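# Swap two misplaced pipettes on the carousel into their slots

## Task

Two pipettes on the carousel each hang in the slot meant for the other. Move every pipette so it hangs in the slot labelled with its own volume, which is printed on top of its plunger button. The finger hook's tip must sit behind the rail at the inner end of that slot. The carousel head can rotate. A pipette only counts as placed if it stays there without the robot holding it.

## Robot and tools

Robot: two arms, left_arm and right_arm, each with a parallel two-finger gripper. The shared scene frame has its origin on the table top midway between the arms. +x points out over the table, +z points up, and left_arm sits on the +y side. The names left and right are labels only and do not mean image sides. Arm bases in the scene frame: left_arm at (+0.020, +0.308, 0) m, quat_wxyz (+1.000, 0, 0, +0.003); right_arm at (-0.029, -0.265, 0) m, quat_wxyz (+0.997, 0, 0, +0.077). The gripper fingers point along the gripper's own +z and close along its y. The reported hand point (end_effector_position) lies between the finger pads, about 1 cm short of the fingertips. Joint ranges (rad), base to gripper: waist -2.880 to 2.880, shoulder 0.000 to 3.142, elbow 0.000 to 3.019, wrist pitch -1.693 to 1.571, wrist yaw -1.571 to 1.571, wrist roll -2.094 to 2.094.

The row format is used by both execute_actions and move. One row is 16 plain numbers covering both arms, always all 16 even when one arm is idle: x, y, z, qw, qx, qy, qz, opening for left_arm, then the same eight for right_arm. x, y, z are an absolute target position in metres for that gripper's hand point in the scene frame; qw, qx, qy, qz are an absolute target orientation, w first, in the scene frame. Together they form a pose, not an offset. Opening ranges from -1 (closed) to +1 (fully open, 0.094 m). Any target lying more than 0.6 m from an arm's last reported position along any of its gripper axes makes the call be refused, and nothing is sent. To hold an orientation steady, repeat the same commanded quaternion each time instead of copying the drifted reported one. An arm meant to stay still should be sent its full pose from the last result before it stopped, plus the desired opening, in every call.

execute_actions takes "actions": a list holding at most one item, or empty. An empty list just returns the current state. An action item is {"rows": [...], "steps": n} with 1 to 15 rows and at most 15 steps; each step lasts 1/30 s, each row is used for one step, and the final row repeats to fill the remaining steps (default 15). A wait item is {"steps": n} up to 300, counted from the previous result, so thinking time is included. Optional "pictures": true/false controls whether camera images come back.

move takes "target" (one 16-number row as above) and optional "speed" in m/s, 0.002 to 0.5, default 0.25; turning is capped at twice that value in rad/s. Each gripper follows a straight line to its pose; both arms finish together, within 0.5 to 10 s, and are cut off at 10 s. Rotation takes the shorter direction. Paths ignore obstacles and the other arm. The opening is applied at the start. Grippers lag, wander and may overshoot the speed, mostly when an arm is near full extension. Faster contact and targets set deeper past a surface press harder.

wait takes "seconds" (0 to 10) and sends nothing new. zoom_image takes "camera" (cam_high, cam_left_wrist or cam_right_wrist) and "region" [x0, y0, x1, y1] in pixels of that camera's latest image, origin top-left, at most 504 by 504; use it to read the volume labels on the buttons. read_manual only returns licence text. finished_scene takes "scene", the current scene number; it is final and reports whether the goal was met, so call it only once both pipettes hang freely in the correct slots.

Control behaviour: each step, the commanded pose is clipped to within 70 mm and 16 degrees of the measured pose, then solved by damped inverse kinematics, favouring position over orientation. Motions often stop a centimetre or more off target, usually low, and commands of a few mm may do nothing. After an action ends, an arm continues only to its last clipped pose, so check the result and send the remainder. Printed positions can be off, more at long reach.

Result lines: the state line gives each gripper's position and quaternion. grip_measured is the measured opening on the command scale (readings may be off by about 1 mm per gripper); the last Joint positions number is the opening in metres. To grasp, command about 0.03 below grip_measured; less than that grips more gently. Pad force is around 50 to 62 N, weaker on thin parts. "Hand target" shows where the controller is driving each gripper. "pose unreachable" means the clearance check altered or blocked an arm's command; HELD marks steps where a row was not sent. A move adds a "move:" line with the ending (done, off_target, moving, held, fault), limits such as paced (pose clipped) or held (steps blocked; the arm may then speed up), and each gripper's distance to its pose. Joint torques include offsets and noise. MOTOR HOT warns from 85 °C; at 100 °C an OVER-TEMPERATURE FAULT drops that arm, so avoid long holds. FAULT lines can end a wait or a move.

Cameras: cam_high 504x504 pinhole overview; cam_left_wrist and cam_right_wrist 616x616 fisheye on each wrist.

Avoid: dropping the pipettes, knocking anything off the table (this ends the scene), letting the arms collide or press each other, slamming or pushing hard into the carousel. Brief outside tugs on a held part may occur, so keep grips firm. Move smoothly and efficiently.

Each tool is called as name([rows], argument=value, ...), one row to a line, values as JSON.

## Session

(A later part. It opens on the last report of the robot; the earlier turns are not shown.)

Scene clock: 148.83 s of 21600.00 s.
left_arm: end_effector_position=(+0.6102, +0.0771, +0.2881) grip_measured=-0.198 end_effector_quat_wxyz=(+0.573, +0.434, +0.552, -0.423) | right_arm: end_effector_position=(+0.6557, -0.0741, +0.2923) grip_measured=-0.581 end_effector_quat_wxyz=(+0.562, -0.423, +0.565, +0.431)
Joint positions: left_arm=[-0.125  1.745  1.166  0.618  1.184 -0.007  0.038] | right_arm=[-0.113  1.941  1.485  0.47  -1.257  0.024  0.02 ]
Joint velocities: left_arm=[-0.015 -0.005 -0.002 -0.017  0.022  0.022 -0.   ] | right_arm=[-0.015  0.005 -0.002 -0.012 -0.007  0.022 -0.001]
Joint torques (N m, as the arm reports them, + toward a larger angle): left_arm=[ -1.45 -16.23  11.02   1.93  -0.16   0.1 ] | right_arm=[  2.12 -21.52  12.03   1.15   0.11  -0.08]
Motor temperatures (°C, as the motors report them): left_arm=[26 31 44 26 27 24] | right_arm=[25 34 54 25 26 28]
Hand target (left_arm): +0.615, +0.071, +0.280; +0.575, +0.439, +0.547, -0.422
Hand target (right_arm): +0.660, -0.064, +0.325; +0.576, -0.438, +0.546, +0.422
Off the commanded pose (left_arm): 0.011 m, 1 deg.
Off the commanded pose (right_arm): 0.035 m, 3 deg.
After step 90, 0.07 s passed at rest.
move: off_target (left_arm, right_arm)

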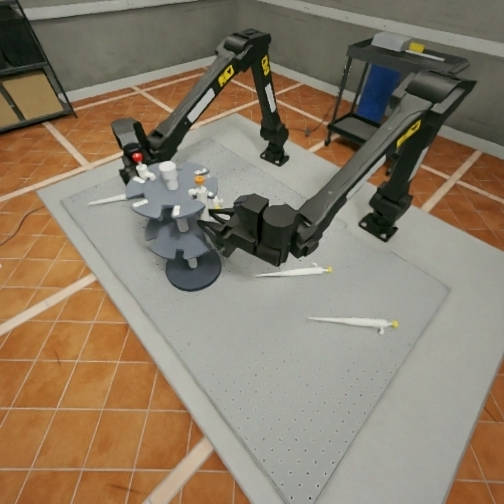

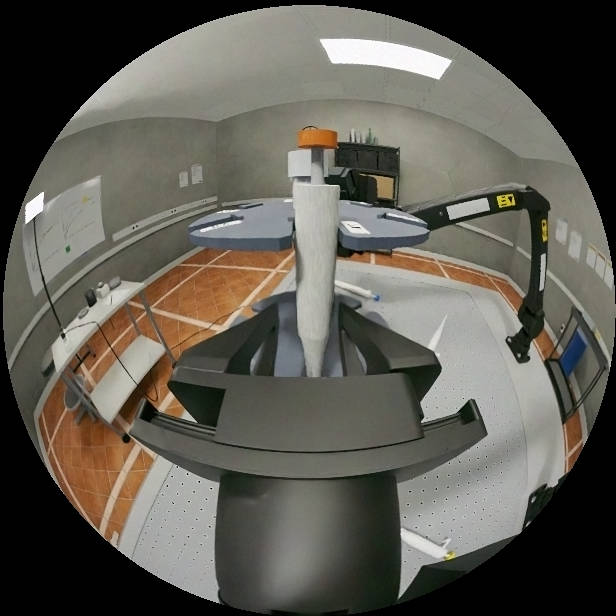

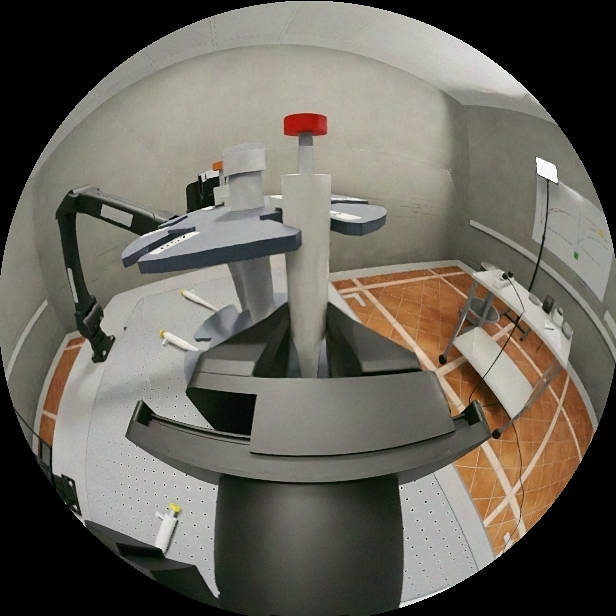

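Shoulder just leaving deadband; raise further.

move(target=[0.615,0.071,0.280,0.5753,0.4387,0.5467,-0.4219,-0.2, 0.660,-0.063,0.342,0.5753,-0.4387,0.5467,0.4219,-0.612], speed=0.02)

zoom_image(camera="cam_right_wrist", region=[200,130,400,300])

Scene clock: 154.00 s of 21600.00 s.
left_arm: end_effector_position=(+0.6102, +0.0771, +0.2881) grip_measured=-0.198 end_effector_quat_wxyz=(+0.573, +0.434, +0.552, -0.423) | right_arm: end_effector_position=(+0.6550, -0.0741, +0.2930) grip_measured=-0.581 end_effector_quat_wxyz=(+0.555, -0.419, +0.572, +0.436)
Joint positions: left_arm=[-0.125  1.745  1.166  0.618  1.184 -0.007  0.038] | right_arm=[-0.113  1.934  1.486  0.434 -1.257  0.02   0.02 ]
Joint velocities: left_arm=[-0.015 -0.005 -0.002 -0.012 -0.066  0.081  0.001] | right_arm=[-0.005  0.005 -0.022  0.002 -0.051 -0.066  0.002]
Joint torques (N m, as the arm reports them, + toward a larger angle): left_arm=[ -1.56 -16.66  11.18   2.    -0.15   0.12] | right_arm=[  1.64 -23.4   12.69   1.14   0.14  -0.07]
Motor temperatures (°C, as the motors report them): left_arm=[26 31 44 26 27 24] | right_arm=[25 34 53 25 26 28]
Hand target (left_arm): +0.615, +0.071, +0.280; +0.575, +0.439, +0.547, -0.422
Hand target (right_arm): +0.656, -0.064, +0.342; +0.576, -0.438, +0.546, +0.422
Off the commanded pose (left_arm): 0.011 m, 1 deg.
Off the commanded pose (right_arm): 0.050 m, 5 deg.
move: off_target (left_arm, right_arm)

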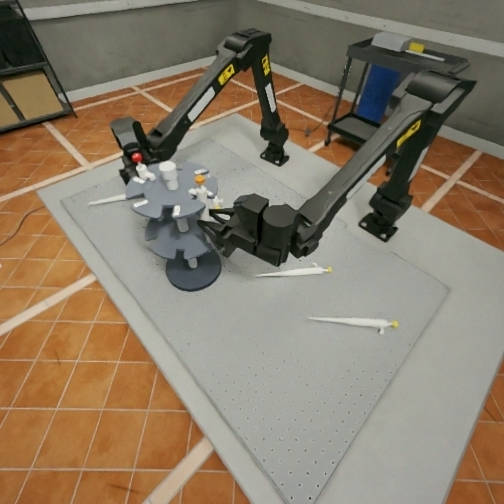

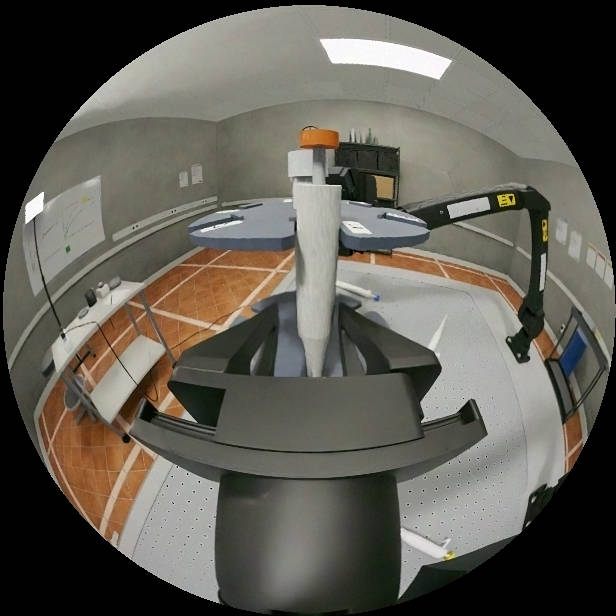

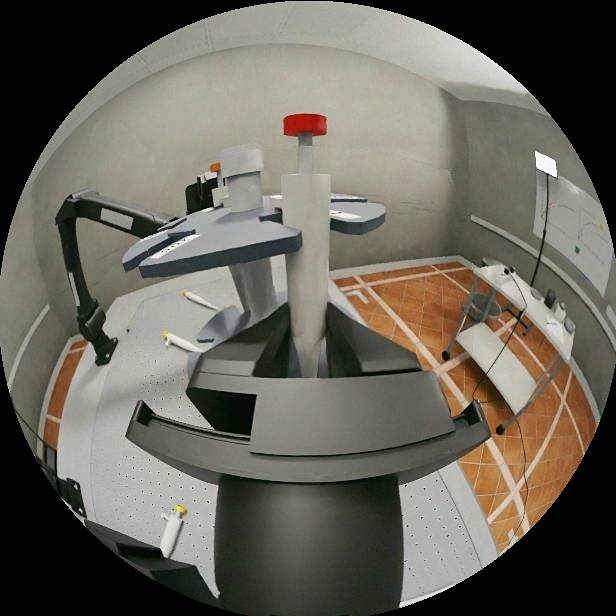

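Region (200, 130, 400, 300) of cam_right_wrist's 616x616 image, scaled by 2.520, with more detail than that image has; it fills the top 428 rows of this view, and the rest is white.

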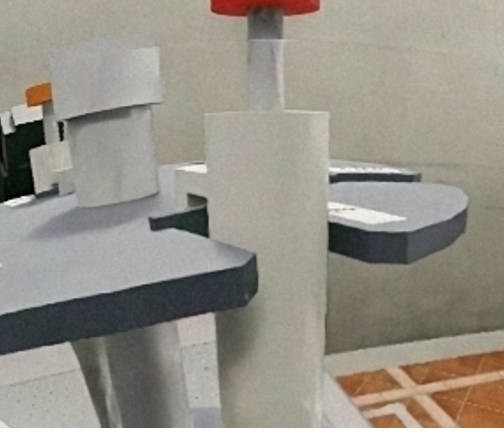

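move(target=[0.605,0.071,0.280,0.5753,0.4387,0.5467,-0.4219,-0.2, 0.668,-0.063,0.352,0.5753,-0.4387,0.5467,0.4219,-0.612], speed=0.02)

zoom_image(camera="cam_right_wrist", region=[200,130,400,300])

Scene clock: 163.63 s of 21600.00 s.
left_arm: end_effector_position=(+0.6098, +0.0758, +0.2893) grip_measured=-0.198 end_effector_quat_wxyz=(+0.575, +0.435, +0.549, -0.422) | right_arm: end_effector_position=(+0.6608, -0.0739, +0.3057) grip_measured=-0.581 end_effector_quat_wxyz=(+0.555, -0.419, +0.572, +0.436)
Joint positions: left_arm=[-0.128  1.745  1.166  0.626  1.183 -0.007  0.038] | right_arm=[-0.113  1.934  1.523  0.397 -1.257  0.02   0.02 ]
Joint velocities: left_arm=[-0.015 -0.005 -0.007  0.002 -0.037 -0.007 -0.   ] | right_arm=[-0.005 -0.005  0.012 -0.022 -0.007 -0.066 -0.001]
Joint torques (N m, as the arm reports them, + toward a larger angle): left_arm=[ -2.02 -18.94   8.37   2.09  -0.16   0.11] | right_arm=[  1.52 -22.83  13.43   1.36   0.08  -0.04]
Motor temperatures (°C, as the motors report them): left_arm=[26 31 43 26 27 24] | right_arm=[25 35 54 25 26 28]
Hand target (left_arm): +0.605, +0.071, +0.280; +0.575, +0.439, +0.547, -0.422
Hand target (right_arm): +0.664, -0.064, +0.352; +0.576, -0.438, +0.546, +0.422
Off the commanded pose (left_arm): 0.011 m, 0 deg.
Off the commanded pose (right_arm): 0.048 m, 5 deg.
After step 90, 3.30 s passed at rest.
move: off_target (left_arm, right_arm)

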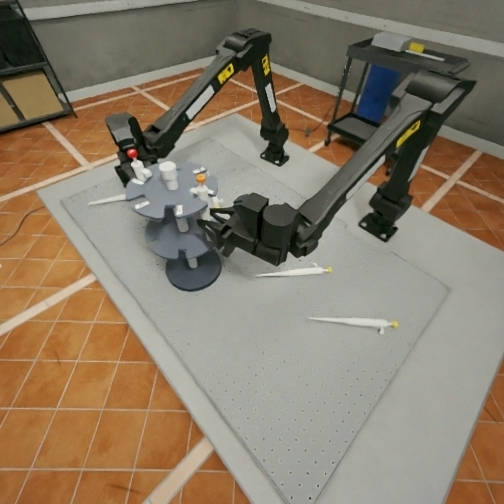

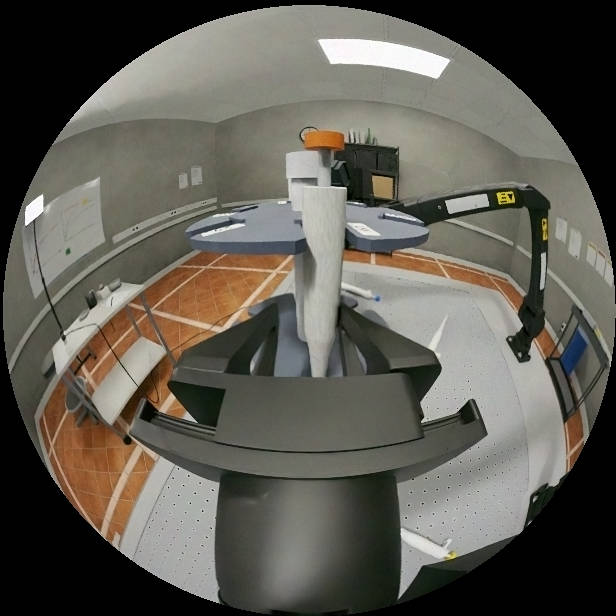

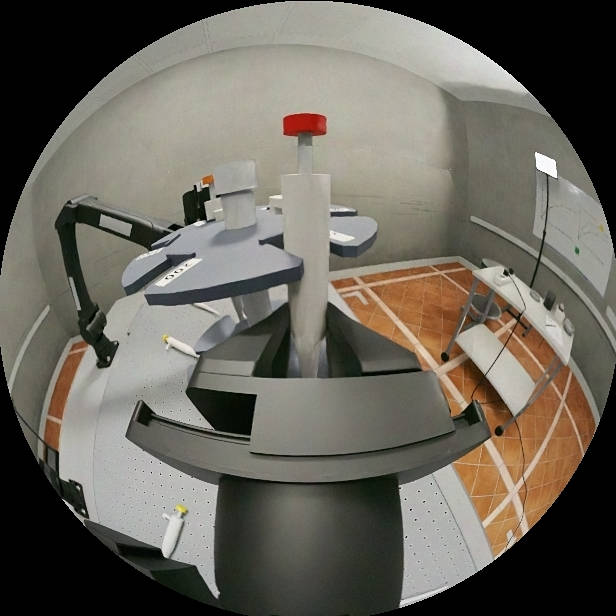

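Region (200, 130, 400, 300) of cam_right_wrist's 616x616 image, scaled by 2.520, with more detail than that image has; it fills the top 428 rows of this view, and the rest is white.

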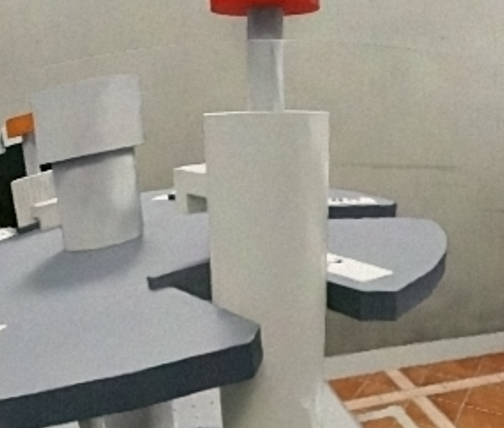

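move(target=[0.605,0.071,0.280,0.5753,0.4387,0.5467,-0.4219,-0.2, 0.680,-0.140,0.350,0.5753,-0.4387,0.5467,0.4219,-0.612], speed=0.03)

Scene clock: 169.03 s of 21600.00 s.
left_arm: end_effector_position=(+0.6099, +0.0758, +0.2893) grip_measured=-0.198 end_effector_quat_wxyz=(+0.575, +0.435, +0.549, -0.422) | right_arm: end_effector_position=(+0.6648, -0.1306, +0.3299) grip_measured=-0.581 end_effector_quat_wxyz=(+0.564, -0.434, +0.555, +0.431)
Joint positions: left_arm=[-0.128  1.745  1.166  0.626  1.182 -0.007  0.038] | right_arm=[-0.202  1.934  1.575  0.397 -1.364  0.025  0.02 ]
Joint velocities: left_arm=[-0.015 -0.015 -0.007 -0.022 -0.051 -0.022 -0.001] | right_arm=[-0.005 -0.005  0.012  0.002  0.007 -0.007 -0.001]
Joint torques (N m, as the arm reports them, + toward a larger angle): left_arm=[ -1.56 -18.41   8.32   2.18  -0.18   0.14] | right_arm=[  0.01 -19.1   13.26   1.66  -0.13   0.14]
Motor temperatures (°C, as the motors report them): left_arm=[26 31 42 26 27 24] | right_arm=[25 35 55 25 26 28]
Hand target (left_arm): +0.605, +0.071, +0.280; +0.575, +0.439, +0.547, -0.422
Hand target (right_arm): +0.677, -0.140, +0.350; +0.575, -0.439, +0.547, +0.421
Off the commanded pose (left_arm): 0.012 m, 0 deg.
Off the commanded pose (right_arm): 0.027 m, 2 deg.
move: off_target (left_arm, right_arm)

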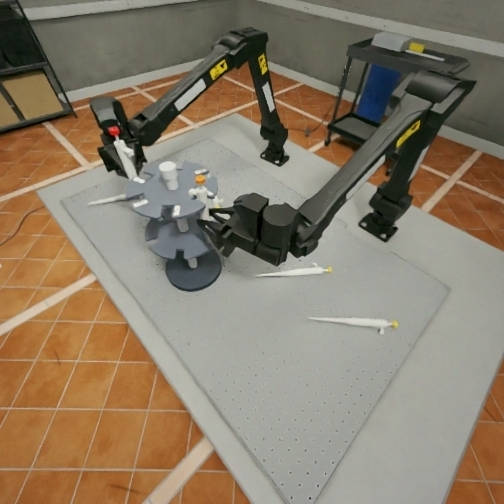

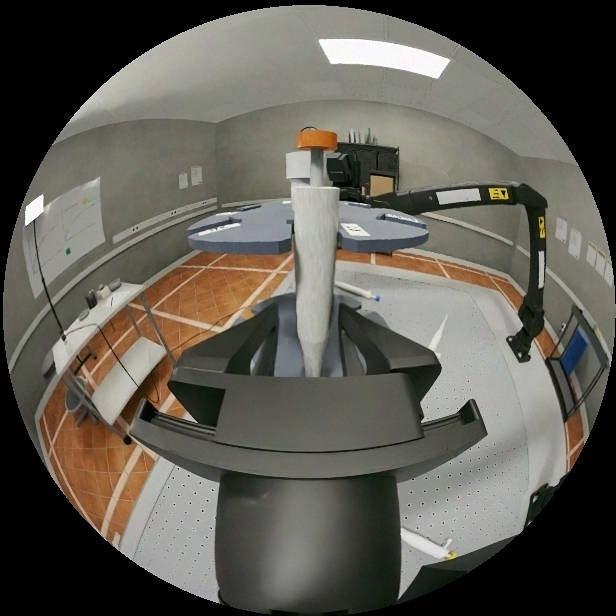

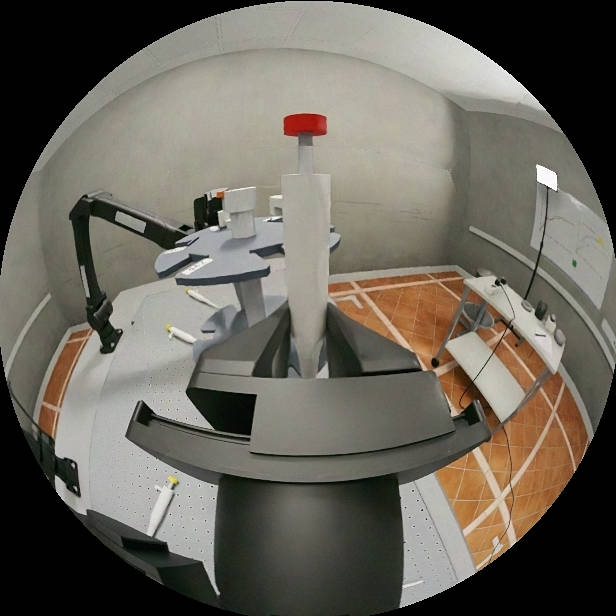

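move(target=[0.600,0.071,0.280,0.5753,0.4387,0.5467,-0.4219,-0.5, 0.64,-0.20,0.34,0.6645,-0.2418,0.6645,0.2418,-0.612], speed=0.05)

move(target=[0.578,0.058,0.282,0.6519,0.2936,0.6296,-0.3040,-0.5, 0.64,-0.20,0.34,0.6645,-0.2418,0.6645,0.2418,-0.612], speed=0.03)

Scene clock: 184.00 s of 21600.00 s.
left_arm: end_effector_position=(+0.6070, +0.0758, +0.2836) grip_measured=-0.498 end_effector_quat_wxyz=(+0.573, +0.434, +0.552, -0.424) | right_arm: end_effector_position=(+0.6460, -0.1904, +0.3112) grip_measured=-0.581 end_effector_quat_wxyz=(+0.639, -0.235, +0.685, +0.259)
Joint positions: left_arm=[-0.128  1.745  1.152  0.631  1.181 -0.007  0.024] | right_arm=[-0.222  1.686  1.214  0.403 -0.782  0.005  0.02 ]
Joint velocities: left_arm=[-0.015  0.005  0.002  0.012  0.007  0.051  0.   ] | right_arm=[-0.005 -0.015 -0.002  0.012  0.007  0.051 -0.001]
Joint torques (N m, as the arm reports them, + toward a larger angle): left_arm=[ -1.26 -19.24   7.97   2.01  -0.16   0.13] | right_arm=[  0.08 -20.03   7.8    3.93   0.05  -0.11]
Motor temperatures (°C, as the motors report them): left_arm=[26 31 41 26 27 24] | right_arm=[25 35 53 25 26 28]
Hand target (left_arm): +0.600, +0.071, +0.280; +0.575, +0.439, +0.547, -0.422
Hand target (right_arm): +0.640, -0.199, +0.338; +0.663, -0.243, +0.666, +0.241
Off the commanded pose (left_arm): 0.009 m, 1 deg.
Off the commanded pose (right_arm): 0.031 m, 4 deg.
After step 130, 4.33 s passed at rest.
move: off_target (right_arm)

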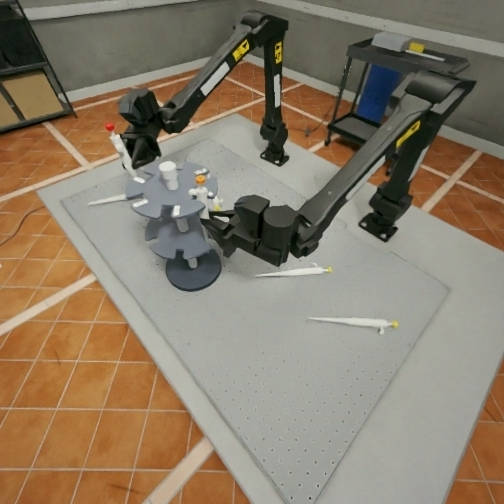

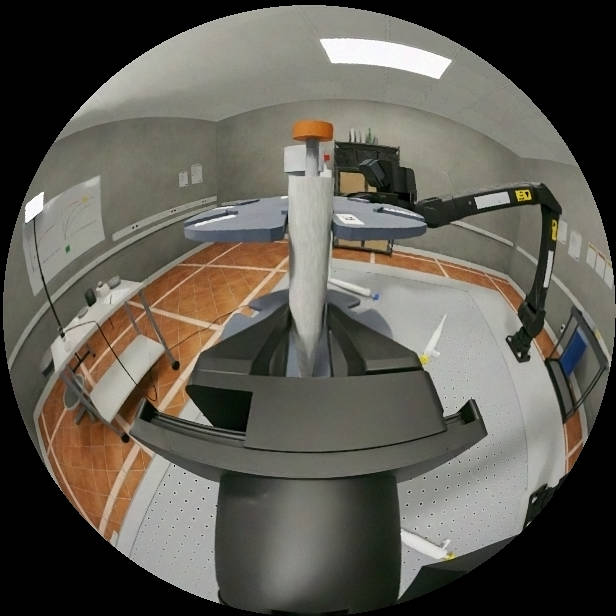

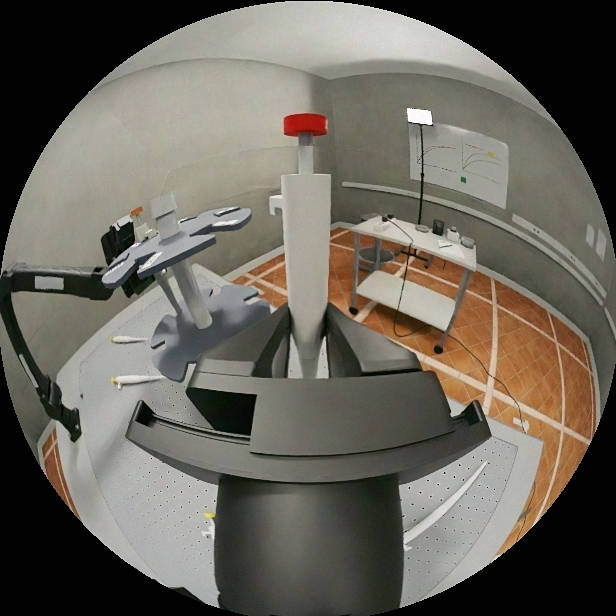

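Scene clock: 191.40 s of 21600.00 s.
left_arm: end_effector_position=(+0.5869, +0.0657, +0.2794) grip_measured=-0.498 end_effector_quat_wxyz=(+0.649, +0.291, +0.637, -0.298) | right_arm: end_effector_position=(+0.6461, -0.1904, +0.3122) grip_measured=-0.581 end_effector_quat_wxyz=(+0.641, -0.236, +0.684, +0.258)
Joint positions: left_arm=[-0.248  1.577  0.916  0.685  0.618 -0.016  0.024] | right_arm=[-0.222  1.686  1.214  0.408 -0.782  0.005  0.02 ]
Joint velocities: left_arm=[-0.024 -0.005  0.007  0.007 -0.007  0.037  0.001] | right_arm=[-0.005 -0.015 -0.007  0.002  0.007  0.051  0.   ]
Joint torques (N m, as the arm reports them, + toward a larger angle): left_arm=[ -2.59 -16.8    8.38   2.49  -0.04  -0.04] | right_arm=[ -0.03 -20.32   7.99   3.88   0.    -0.11]
Motor temperatures (°C, as the motors report them): left_arm=[26 31 41 26 27 24] | right_arm=[25 35 51 25 26 28]
Hand target (left_arm): +0.578, +0.059, +0.282; +0.652, +0.294, +0.630, -0.304
Hand target (right_arm): +0.640, -0.200, +0.339; +0.664, -0.242, +0.665, +0.241
Off the commanded pose (left_arm): 0.012 m, 1 deg.
Off the commanded pose (right_arm): 0.030 m, 4 deg.
move: off_target (left_arm, right_arm)

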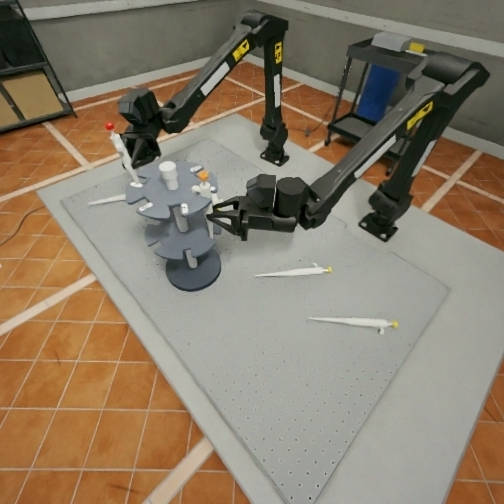

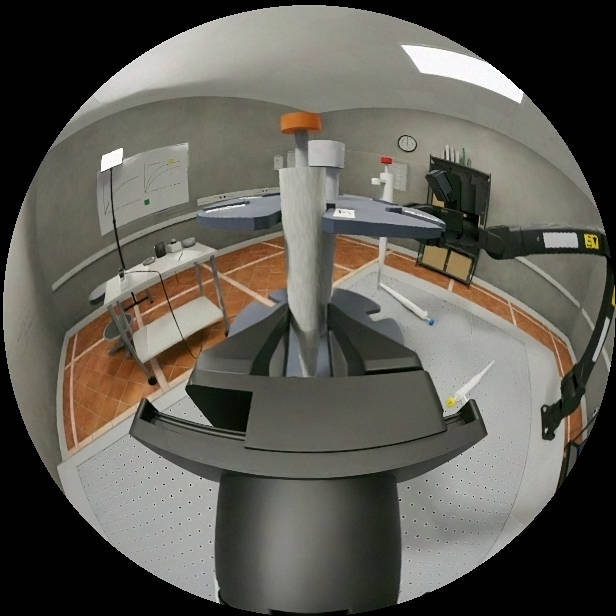

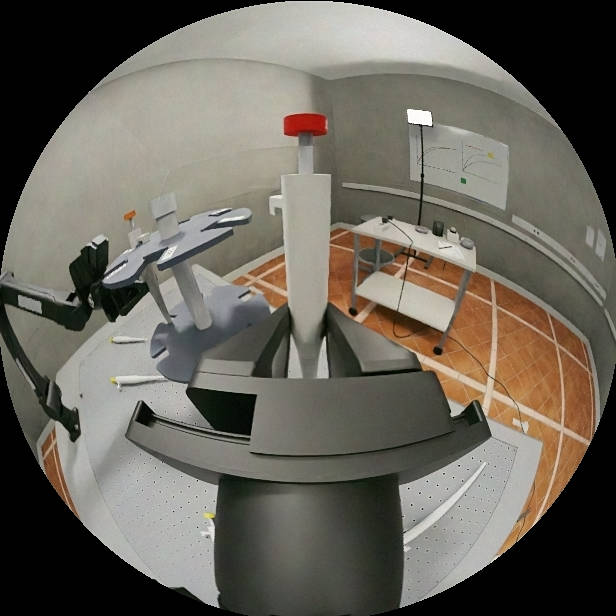

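execute_actions(actions=[])

Scene clock: 211.17 s of 21600.00 s.
left_arm: end_effector_position=(+0.5869, +0.0657, +0.2794) grip_measured=-0.498 end_effector_quat_wxyz=(+0.649, +0.291, +0.637, -0.298) | right_arm: end_effector_position=(+0.6461, -0.1904, +0.3122) grip_measured=-0.581 end_effector_quat_wxyz=(+0.641, -0.236, +0.684, +0.258)
Joint positions: left_arm=[-0.248  1.577  0.916  0.685  0.618 -0.016  0.024] | right_arm=[-0.222  1.686  1.214  0.408 -0.782  0.005  0.02 ]
Joint velocities: left_arm=[-0.005 -0.005 -0.007 -0.002 -0.066  0.022  0.001] | right_arm=[-0.005 -0.005  0.002 -0.007  0.022  0.022 -0.001]
Joint torques (N m, as the arm reports them, + toward a larger angle): left_arm=[ -2.3  -16.76   8.28   2.34  -0.07  -0.03] | right_arm=[ -0.38 -20.02   8.03   3.87   0.04  -0.06]
Motor temperatures (°C, as the motors report them): left_arm=[26 31 40 27 27 24] | right_arm=[25 35 50 26 26 28]
Hand target (left_arm): +0.578, +0.059, +0.282; +0.652, +0.294, +0.630, -0.304
Hand target (right_arm): +0.640, -0.200, +0.339; +0.664, -0.242, +0.665, +0.241
Off the commanded pose (left_arm): 0.012 m, 1 deg.
Off the commanded pose (right_arm): 0.030 m, 4 deg.
Steps of this call (steps 1 to 90: nothing new was sent; then 16.77 s passed at rest). Readings (end_effector_position):
1: left_arm (+0.5869, +0.0657, +0.2794) | right_arm (+0.6461, -0.1904, +0.3122)
2: left_arm (+0.5869, +0.0657, +0.2794) | right_arm (+0.6461, -0.1904, +0.3122)
4: left_arm (+0.5869, +0.0657, +0.2794) | right_arm (+0.6461, -0.1904, +0.3122)
8: left_arm (+0.5869, +0.0657, +0.2794) | right_arm (+0.6461, -0.1904, +0.3122)
90: the state above

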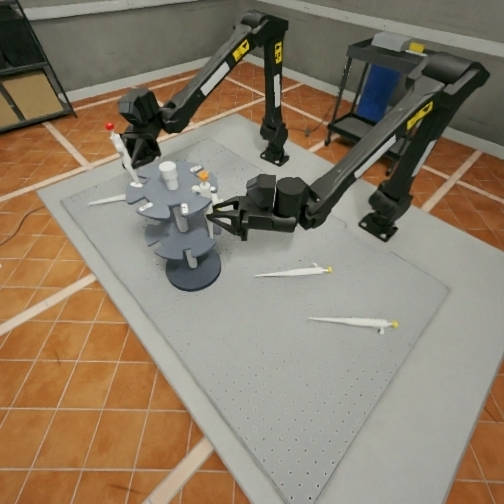

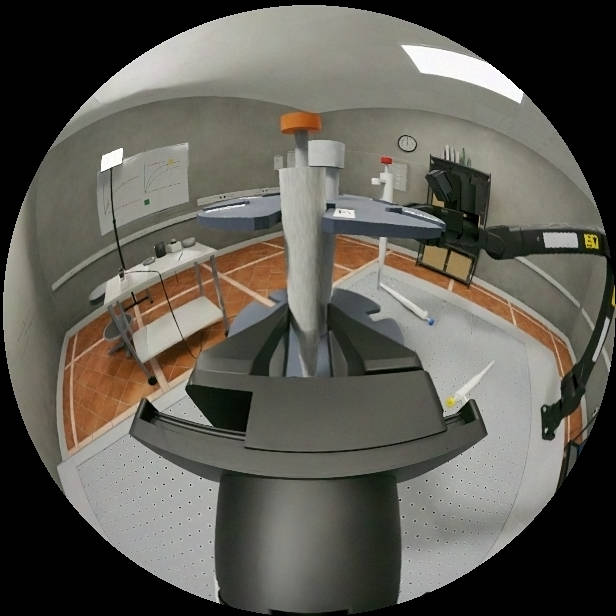

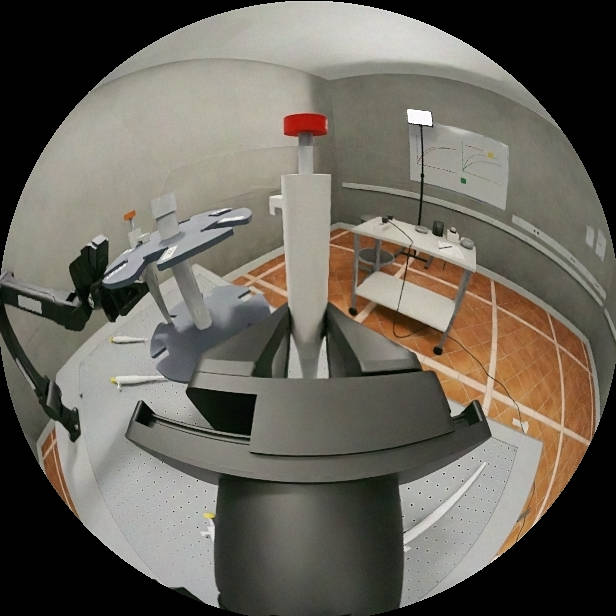

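move(target=[0.554,0.030,0.283, 0.7023,0.1503,0.6782,-0.1557,-0.5, 0.64,-0.20,0.34, 0.6645,-0.2418,0.6645,0.2418,-0.612], speed=0.03)

Scene clock: 220.03 s of 21600.00 s.
left_arm: end_effector_position=(+0.5616, +0.0343, +0.2794) grip_measured=-0.498 end_effector_quat_wxyz=(+0.695, +0.145, +0.687, -0.154) | right_arm: end_effector_position=(+0.6461, -0.1904, +0.3122) grip_measured=-0.581 end_effector_quat_wxyz=(+0.641, -0.236, +0.684, +0.258)
Joint positions: left_arm=[-0.491  1.496  0.826  0.685 -0.058 -0.009  0.024] | right_arm=[-0.222  1.686  1.214  0.408 -0.782  0.005  0.02 ]
Joint velocities: left_arm=[ 0.015  0.005  0.012  0.007  0.081 -0.051 -0.002] | right_arm=[-0.015 -0.005 -0.012 -0.012  0.007 -0.051 -0.001]
Joint torques (N m, as the arm reports them, + toward a larger angle): left_arm=[ -2.11 -15.18   8.37   2.66  -0.09   0.13] | right_arm=[ -0.32 -20.07   7.85   3.99   0.    -0.06]
Motor temperatures (°C, as the motors report them): left_arm=[26 31 40 27 27 24] | right_arm=[25 35 49 25 26 28]
Hand target (left_arm): +0.553, +0.031, +0.283; +0.702, +0.150, +0.679, -0.156
Hand target (right_arm): +0.640, -0.200, +0.339; +0.664, -0.242, +0.665, +0.241
Off the commanded pose (left_arm): 0.009 m, 1 deg.
Off the commanded pose (right_arm): 0.030 m, 4 deg.
move: off_target (right_arm)

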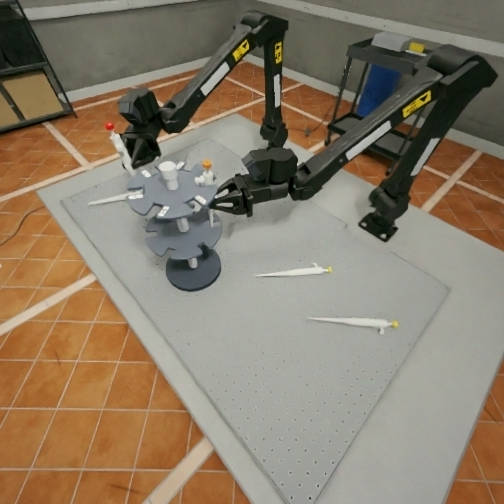

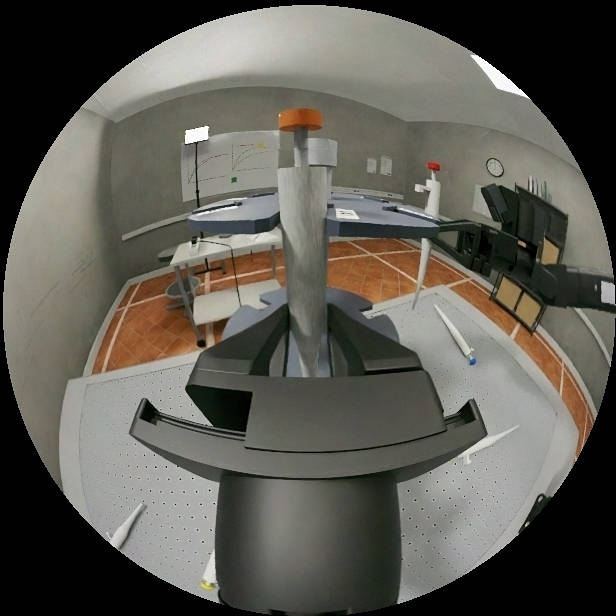

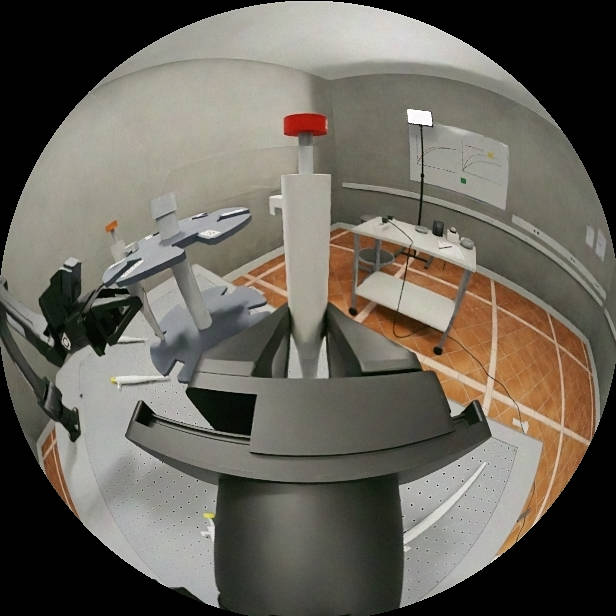

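move(target=[0.548,0.000,0.283, 0.7193,0.0,0.6947,0.0,-0.5, 0.64,-0.20,0.34, 0.6645,-0.2418,0.6645,0.2418,-0.612], speed=0.03)

move(target=[0.552,-0.026,0.283, 0.7084,-0.1206,0.6841,0.1249,-0.5, 0.64,-0.20,0.34, 0.6645,-0.2418,0.6645,0.2418,-0.612], speed=0.03)

Scene clock: 230.80 s of 21600.00 s.
left_arm: end_effector_position=(+0.5355, +0.0160, +0.2654) grip_measured=-0.498 end_effector_quat_wxyz=(+0.705, +0.006, +0.709, +0.009) | right_arm: end_effector_position=(+0.6461, -0.1904, +0.3122) grip_measured=-0.581 end_effector_quat_wxyz=(+0.641, -0.236, +0.684, +0.258)
Joint positions: left_arm=[-0.712  1.552  0.861  0.685 -0.711  0.017  0.024] | right_arm=[-0.222  1.686  1.214  0.408 -0.782  0.005  0.02 ]
Joint velocities: left_arm=[-0.005 -0.015 -0.007  0.002 -0.022  0.037  0.001] | right_arm=[-0.005 -0.005  0.022  0.007 -0.007 -0.007  0.   ]
Joint torques (N m, as the arm reports them, + toward a larger angle): left_arm=[ -1.41 -12.43  14.98   2.31  -0.15   0.08] | right_arm=[ -0.6  -20.41   7.96   3.8    0.03  -0.07]
Motor temperatures (°C, as the motors report them): left_arm=[26 30 42 27 27 24] | right_arm=[25 35 49 25 26 28]
Hand target (left_arm): +0.545, +0.001, +0.283; +0.718, -0.001, +0.696, -0.000
Hand target (right_arm): +0.640, -0.200, +0.339; +0.664, -0.242, +0.665, +0.241
Off the commanded pose (left_arm): 0.027 m, 3 deg.
Off the commanded pose (right_arm): 0.030 m, 4 deg.
After step 90, 0.43 s passed at rest.
move: off_target (left_arm, right_arm)

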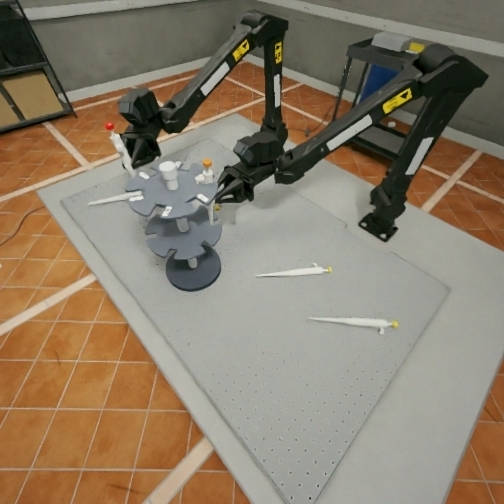

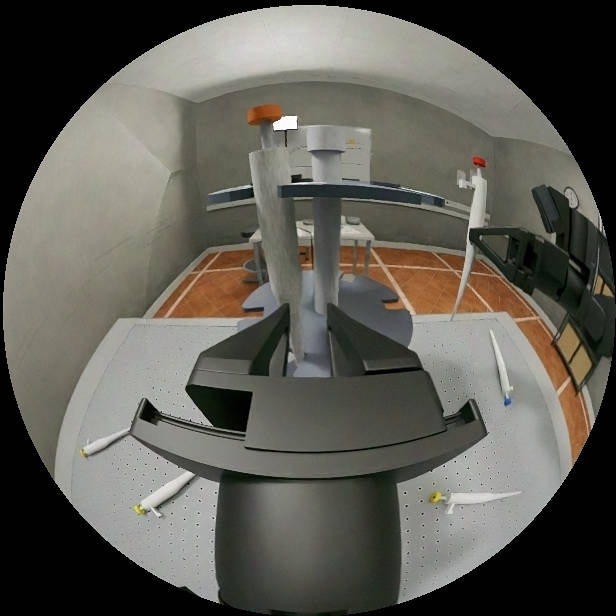

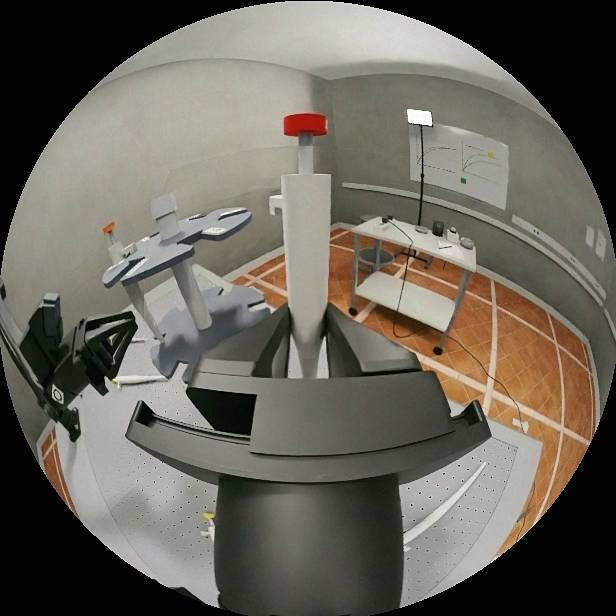

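Scene clock: 236.80 s of 21600.00 s.
left_arm: end_effector_position=(+0.5418, -0.0101, +0.2723) grip_measured=-0.498 end_effector_quat_wxyz=(+0.700, -0.115, +0.692, +0.134) | right_arm: end_effector_position=(+0.6461, -0.1904, +0.3122) grip_measured=-0.581 end_effector_quat_wxyz=(+0.641, -0.236, +0.684, +0.258)
Joint positions: left_arm=[-0.815  1.711  1.067  0.685 -1.161  0.063  0.024] | right_arm=[-0.222  1.686  1.214  0.408 -0.782  0.005  0.02 ]
Joint velocities: left_arm=[-0.005 -0.015 -0.002 -0.027 -0.066 -0.095 -0.001] | right_arm=[-0.015 -0.024  0.002  0.007  0.007  0.022 -0.   ]
Joint torques (N m, as the arm reports them, + toward a larger angle): left_arm=[ -2.09 -14.86  14.82   1.97  -0.14   0.16] | right_arm=[ -0.04 -19.98   7.97   4.04   0.01  -0.04]
Motor temperatures (°C, as the motors report them): left_arm=[26 30 43 27 27 24] | right_arm=[25 35 49 25 26 28]
Hand target (left_arm): +0.550, -0.026, +0.283; +0.707, -0.121, +0.685, +0.124
Hand target (right_arm): +0.640, -0.200, +0.339; +0.664, -0.242, +0.665, +0.241
Off the commanded pose (left_arm): 0.022 m, 2 deg.
Off the commanded pose (right_arm): 0.030 m, 4 deg.
move: off_target (left_arm, right_arm)

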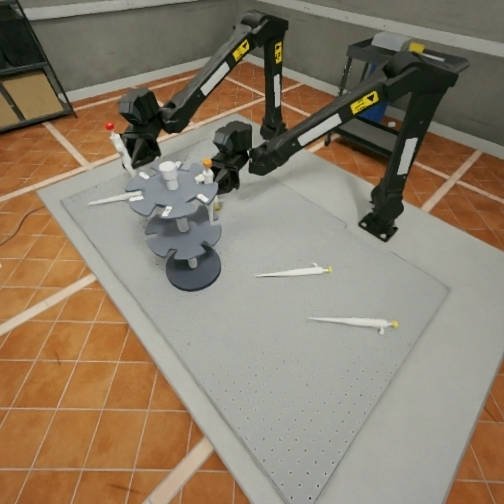

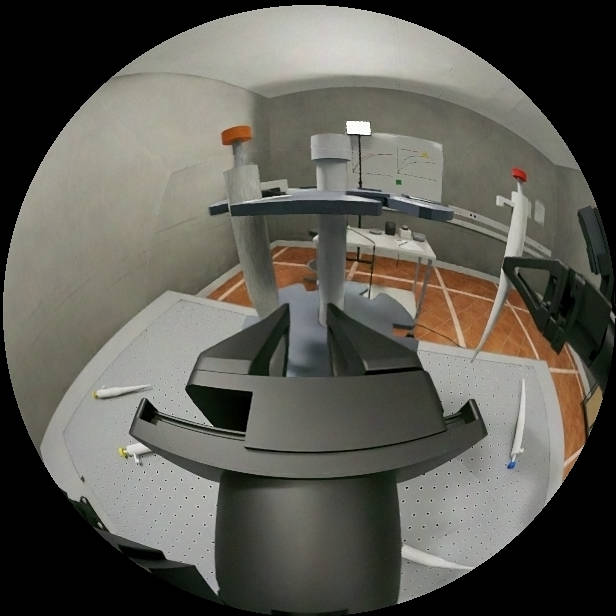

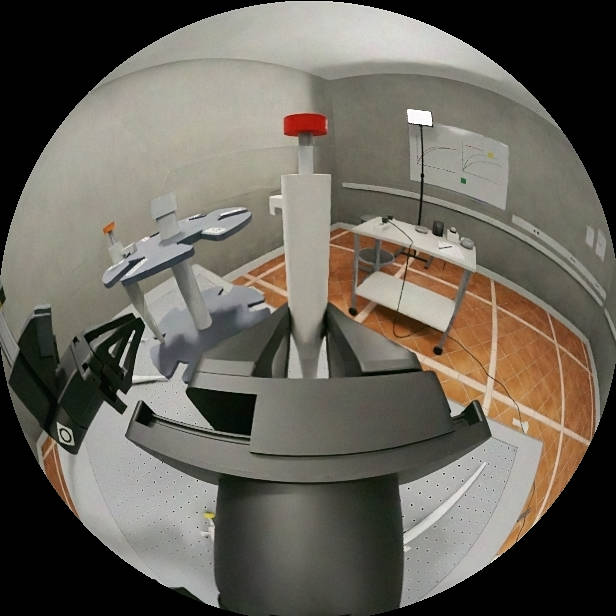

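move(target=[0.495,0.005,0.283, 0.7193,0.0,0.6947,0.0,-0.3, 0.64,-0.20,0.34, 0.6645,-0.2418,0.6645,0.2418,-0.612], speed=0.06)

move(target=[0.50,0.04,0.29, 0.7193,0.0,0.6947,0.0,-0.3, 0.64,-0.20,0.34, 0.6645,-0.2418,0.6645,0.2418,-0.612], speed=0.06)

Scene clock: 253.90 s of 21600.00 s.
left_arm: end_effector_position=(+0.4973, -0.0021, +0.2813) grip_measured=-0.302 end_effector_quat_wxyz=(+0.715, +0.010, +0.699, +0.006) | right_arm: end_effector_position=(+0.6461, -0.1904, +0.3122) grip_measured=-0.581 end_effector_quat_wxyz=(+0.641, -0.236, +0.684, +0.258)
Joint positions: left_arm=[-0.798  1.497  0.823  0.706 -0.785  0.045  0.033] | right_arm=[-0.222  1.686  1.214  0.408 -0.782  0.005  0.02 ]
Joint velocities: left_arm=[-0.005  0.005 -0.012  0.007 -0.051  0.007  0.   ] | right_arm=[-0.005  0.005 -0.002 -0.007 -0.081 -0.007 -0.   ]
Joint torques (N m, as the arm reports them, + toward a larger angle): left_arm=[ -0.34 -14.2    8.2    2.29   0.02   0.03] | right_arm=[ -0.17 -19.71   8.09   3.88   0.03  -0.07]
Motor temperatures (°C, as the motors report them): left_arm=[26 30 43 27 27 24] | right_arm=[25 36 48 26 26 28]
Hand target (left_arm): +0.496, +0.006, +0.283; +0.719, -0.000, +0.695, +0.000
Hand target (right_arm): +0.640, -0.200, +0.339; +0.664, -0.242, +0.665, +0.241
Off the commanded pose (left_arm): 0.008 m, 1 deg.
Off the commanded pose (right_arm): 0.030 m, 4 deg.
After step 90, 10.87 s passed at rest.
move: off_target (right_arm)

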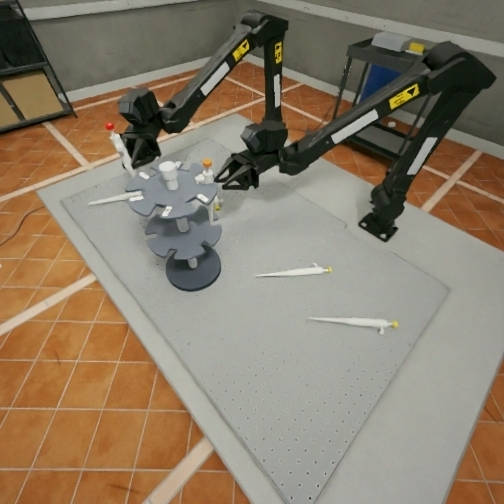

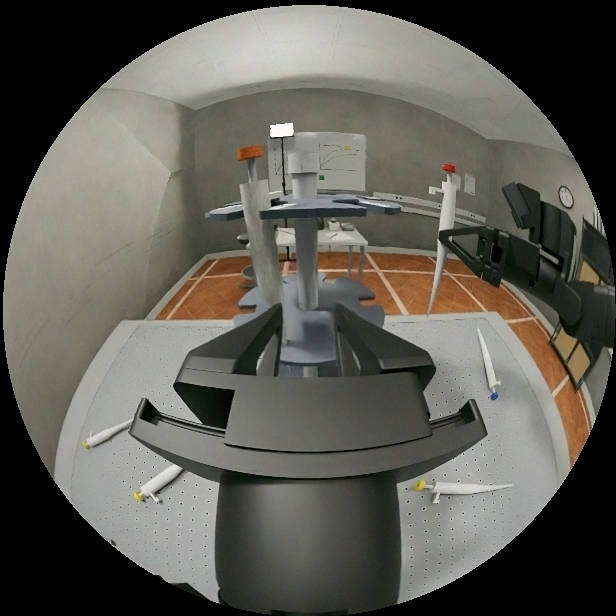

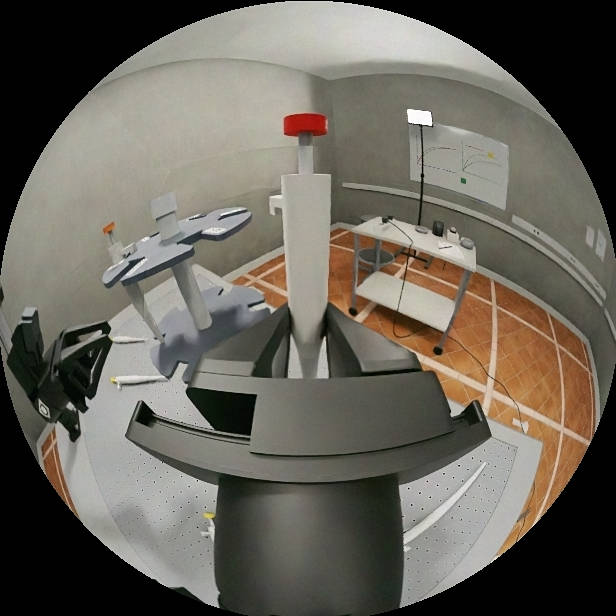

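Scene clock: 254.97 s of 21600.00 s.
left_arm: end_effector_position=(+0.5029, +0.0336, +0.2933) grip_measured=-0.302 end_effector_quat_wxyz=(+0.721, +0.003, +0.693, +0.001) | right_arm: end_effector_position=(+0.6461, -0.1904, +0.3122) grip_measured=-0.581 end_effector_quat_wxyz=(+0.641, -0.236, +0.684, +0.258)
Joint positions: left_arm=[-0.728  1.432  0.779  0.706 -0.717  0.04   0.033] | right_arm=[-0.222  1.686  1.214  0.408 -0.782  0.005  0.02 ]
Joint velocities: left_arm=[ 0.015 -0.015 -0.012 -0.002 -0.007  0.007  0.   ] | right_arm=[ 0.005 -0.005 -0.002 -0.022 -0.051 -0.007  0.   ]
Joint torques (N m, as the arm reports them, + toward a larger angle): left_arm=[ -0.63 -13.54   8.52   1.63   0.07  -0.07] | right_arm=[ -0.28 -20.1    7.89   3.92   0.    -0.06]
Motor temperatures (°C, as the motors report them): left_arm=[26 30 43 27 27 24] | right_arm=[25 36 48 26 26 28]
Hand target (left_arm): +0.500, +0.040, +0.290; +0.719, +0.000, +0.695, +0.000
Hand target (right_arm): +0.640, -0.200, +0.339; +0.664, -0.242, +0.665, +0.241
Off the commanded pose (left_arm): 0.008 m, 0 deg.
Off the commanded pose (right_arm): 0.030 m, 4 deg.
move: off_target (right_arm)

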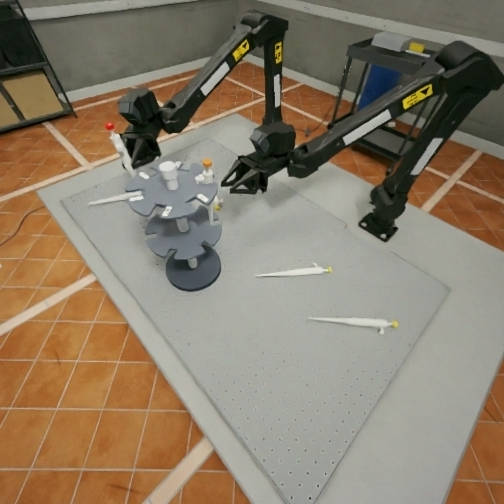

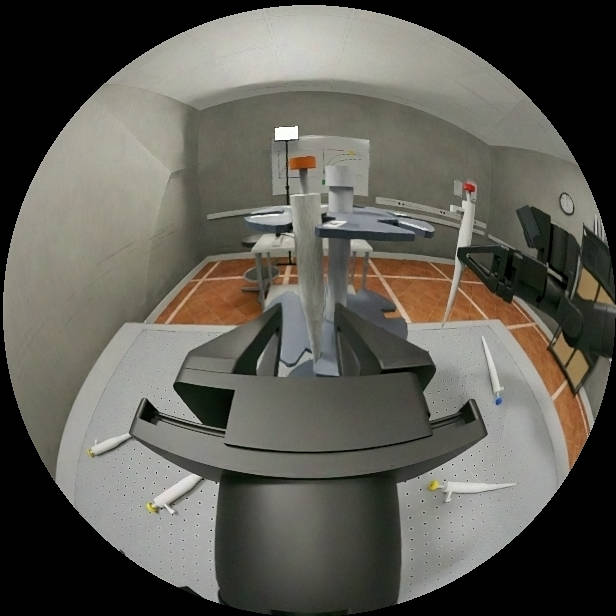

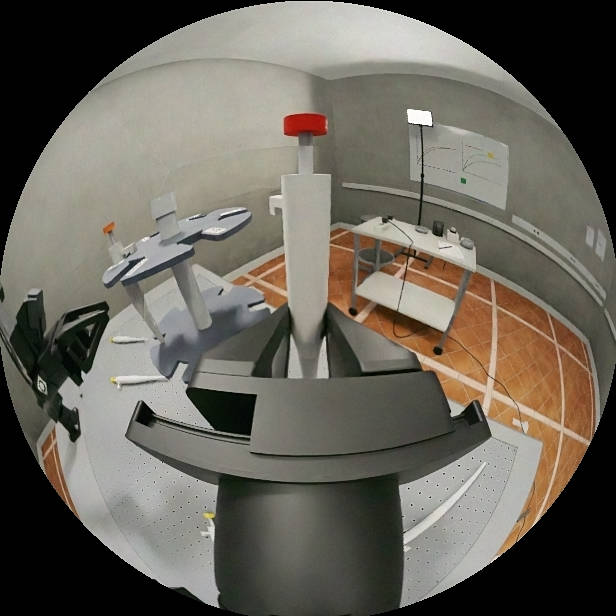

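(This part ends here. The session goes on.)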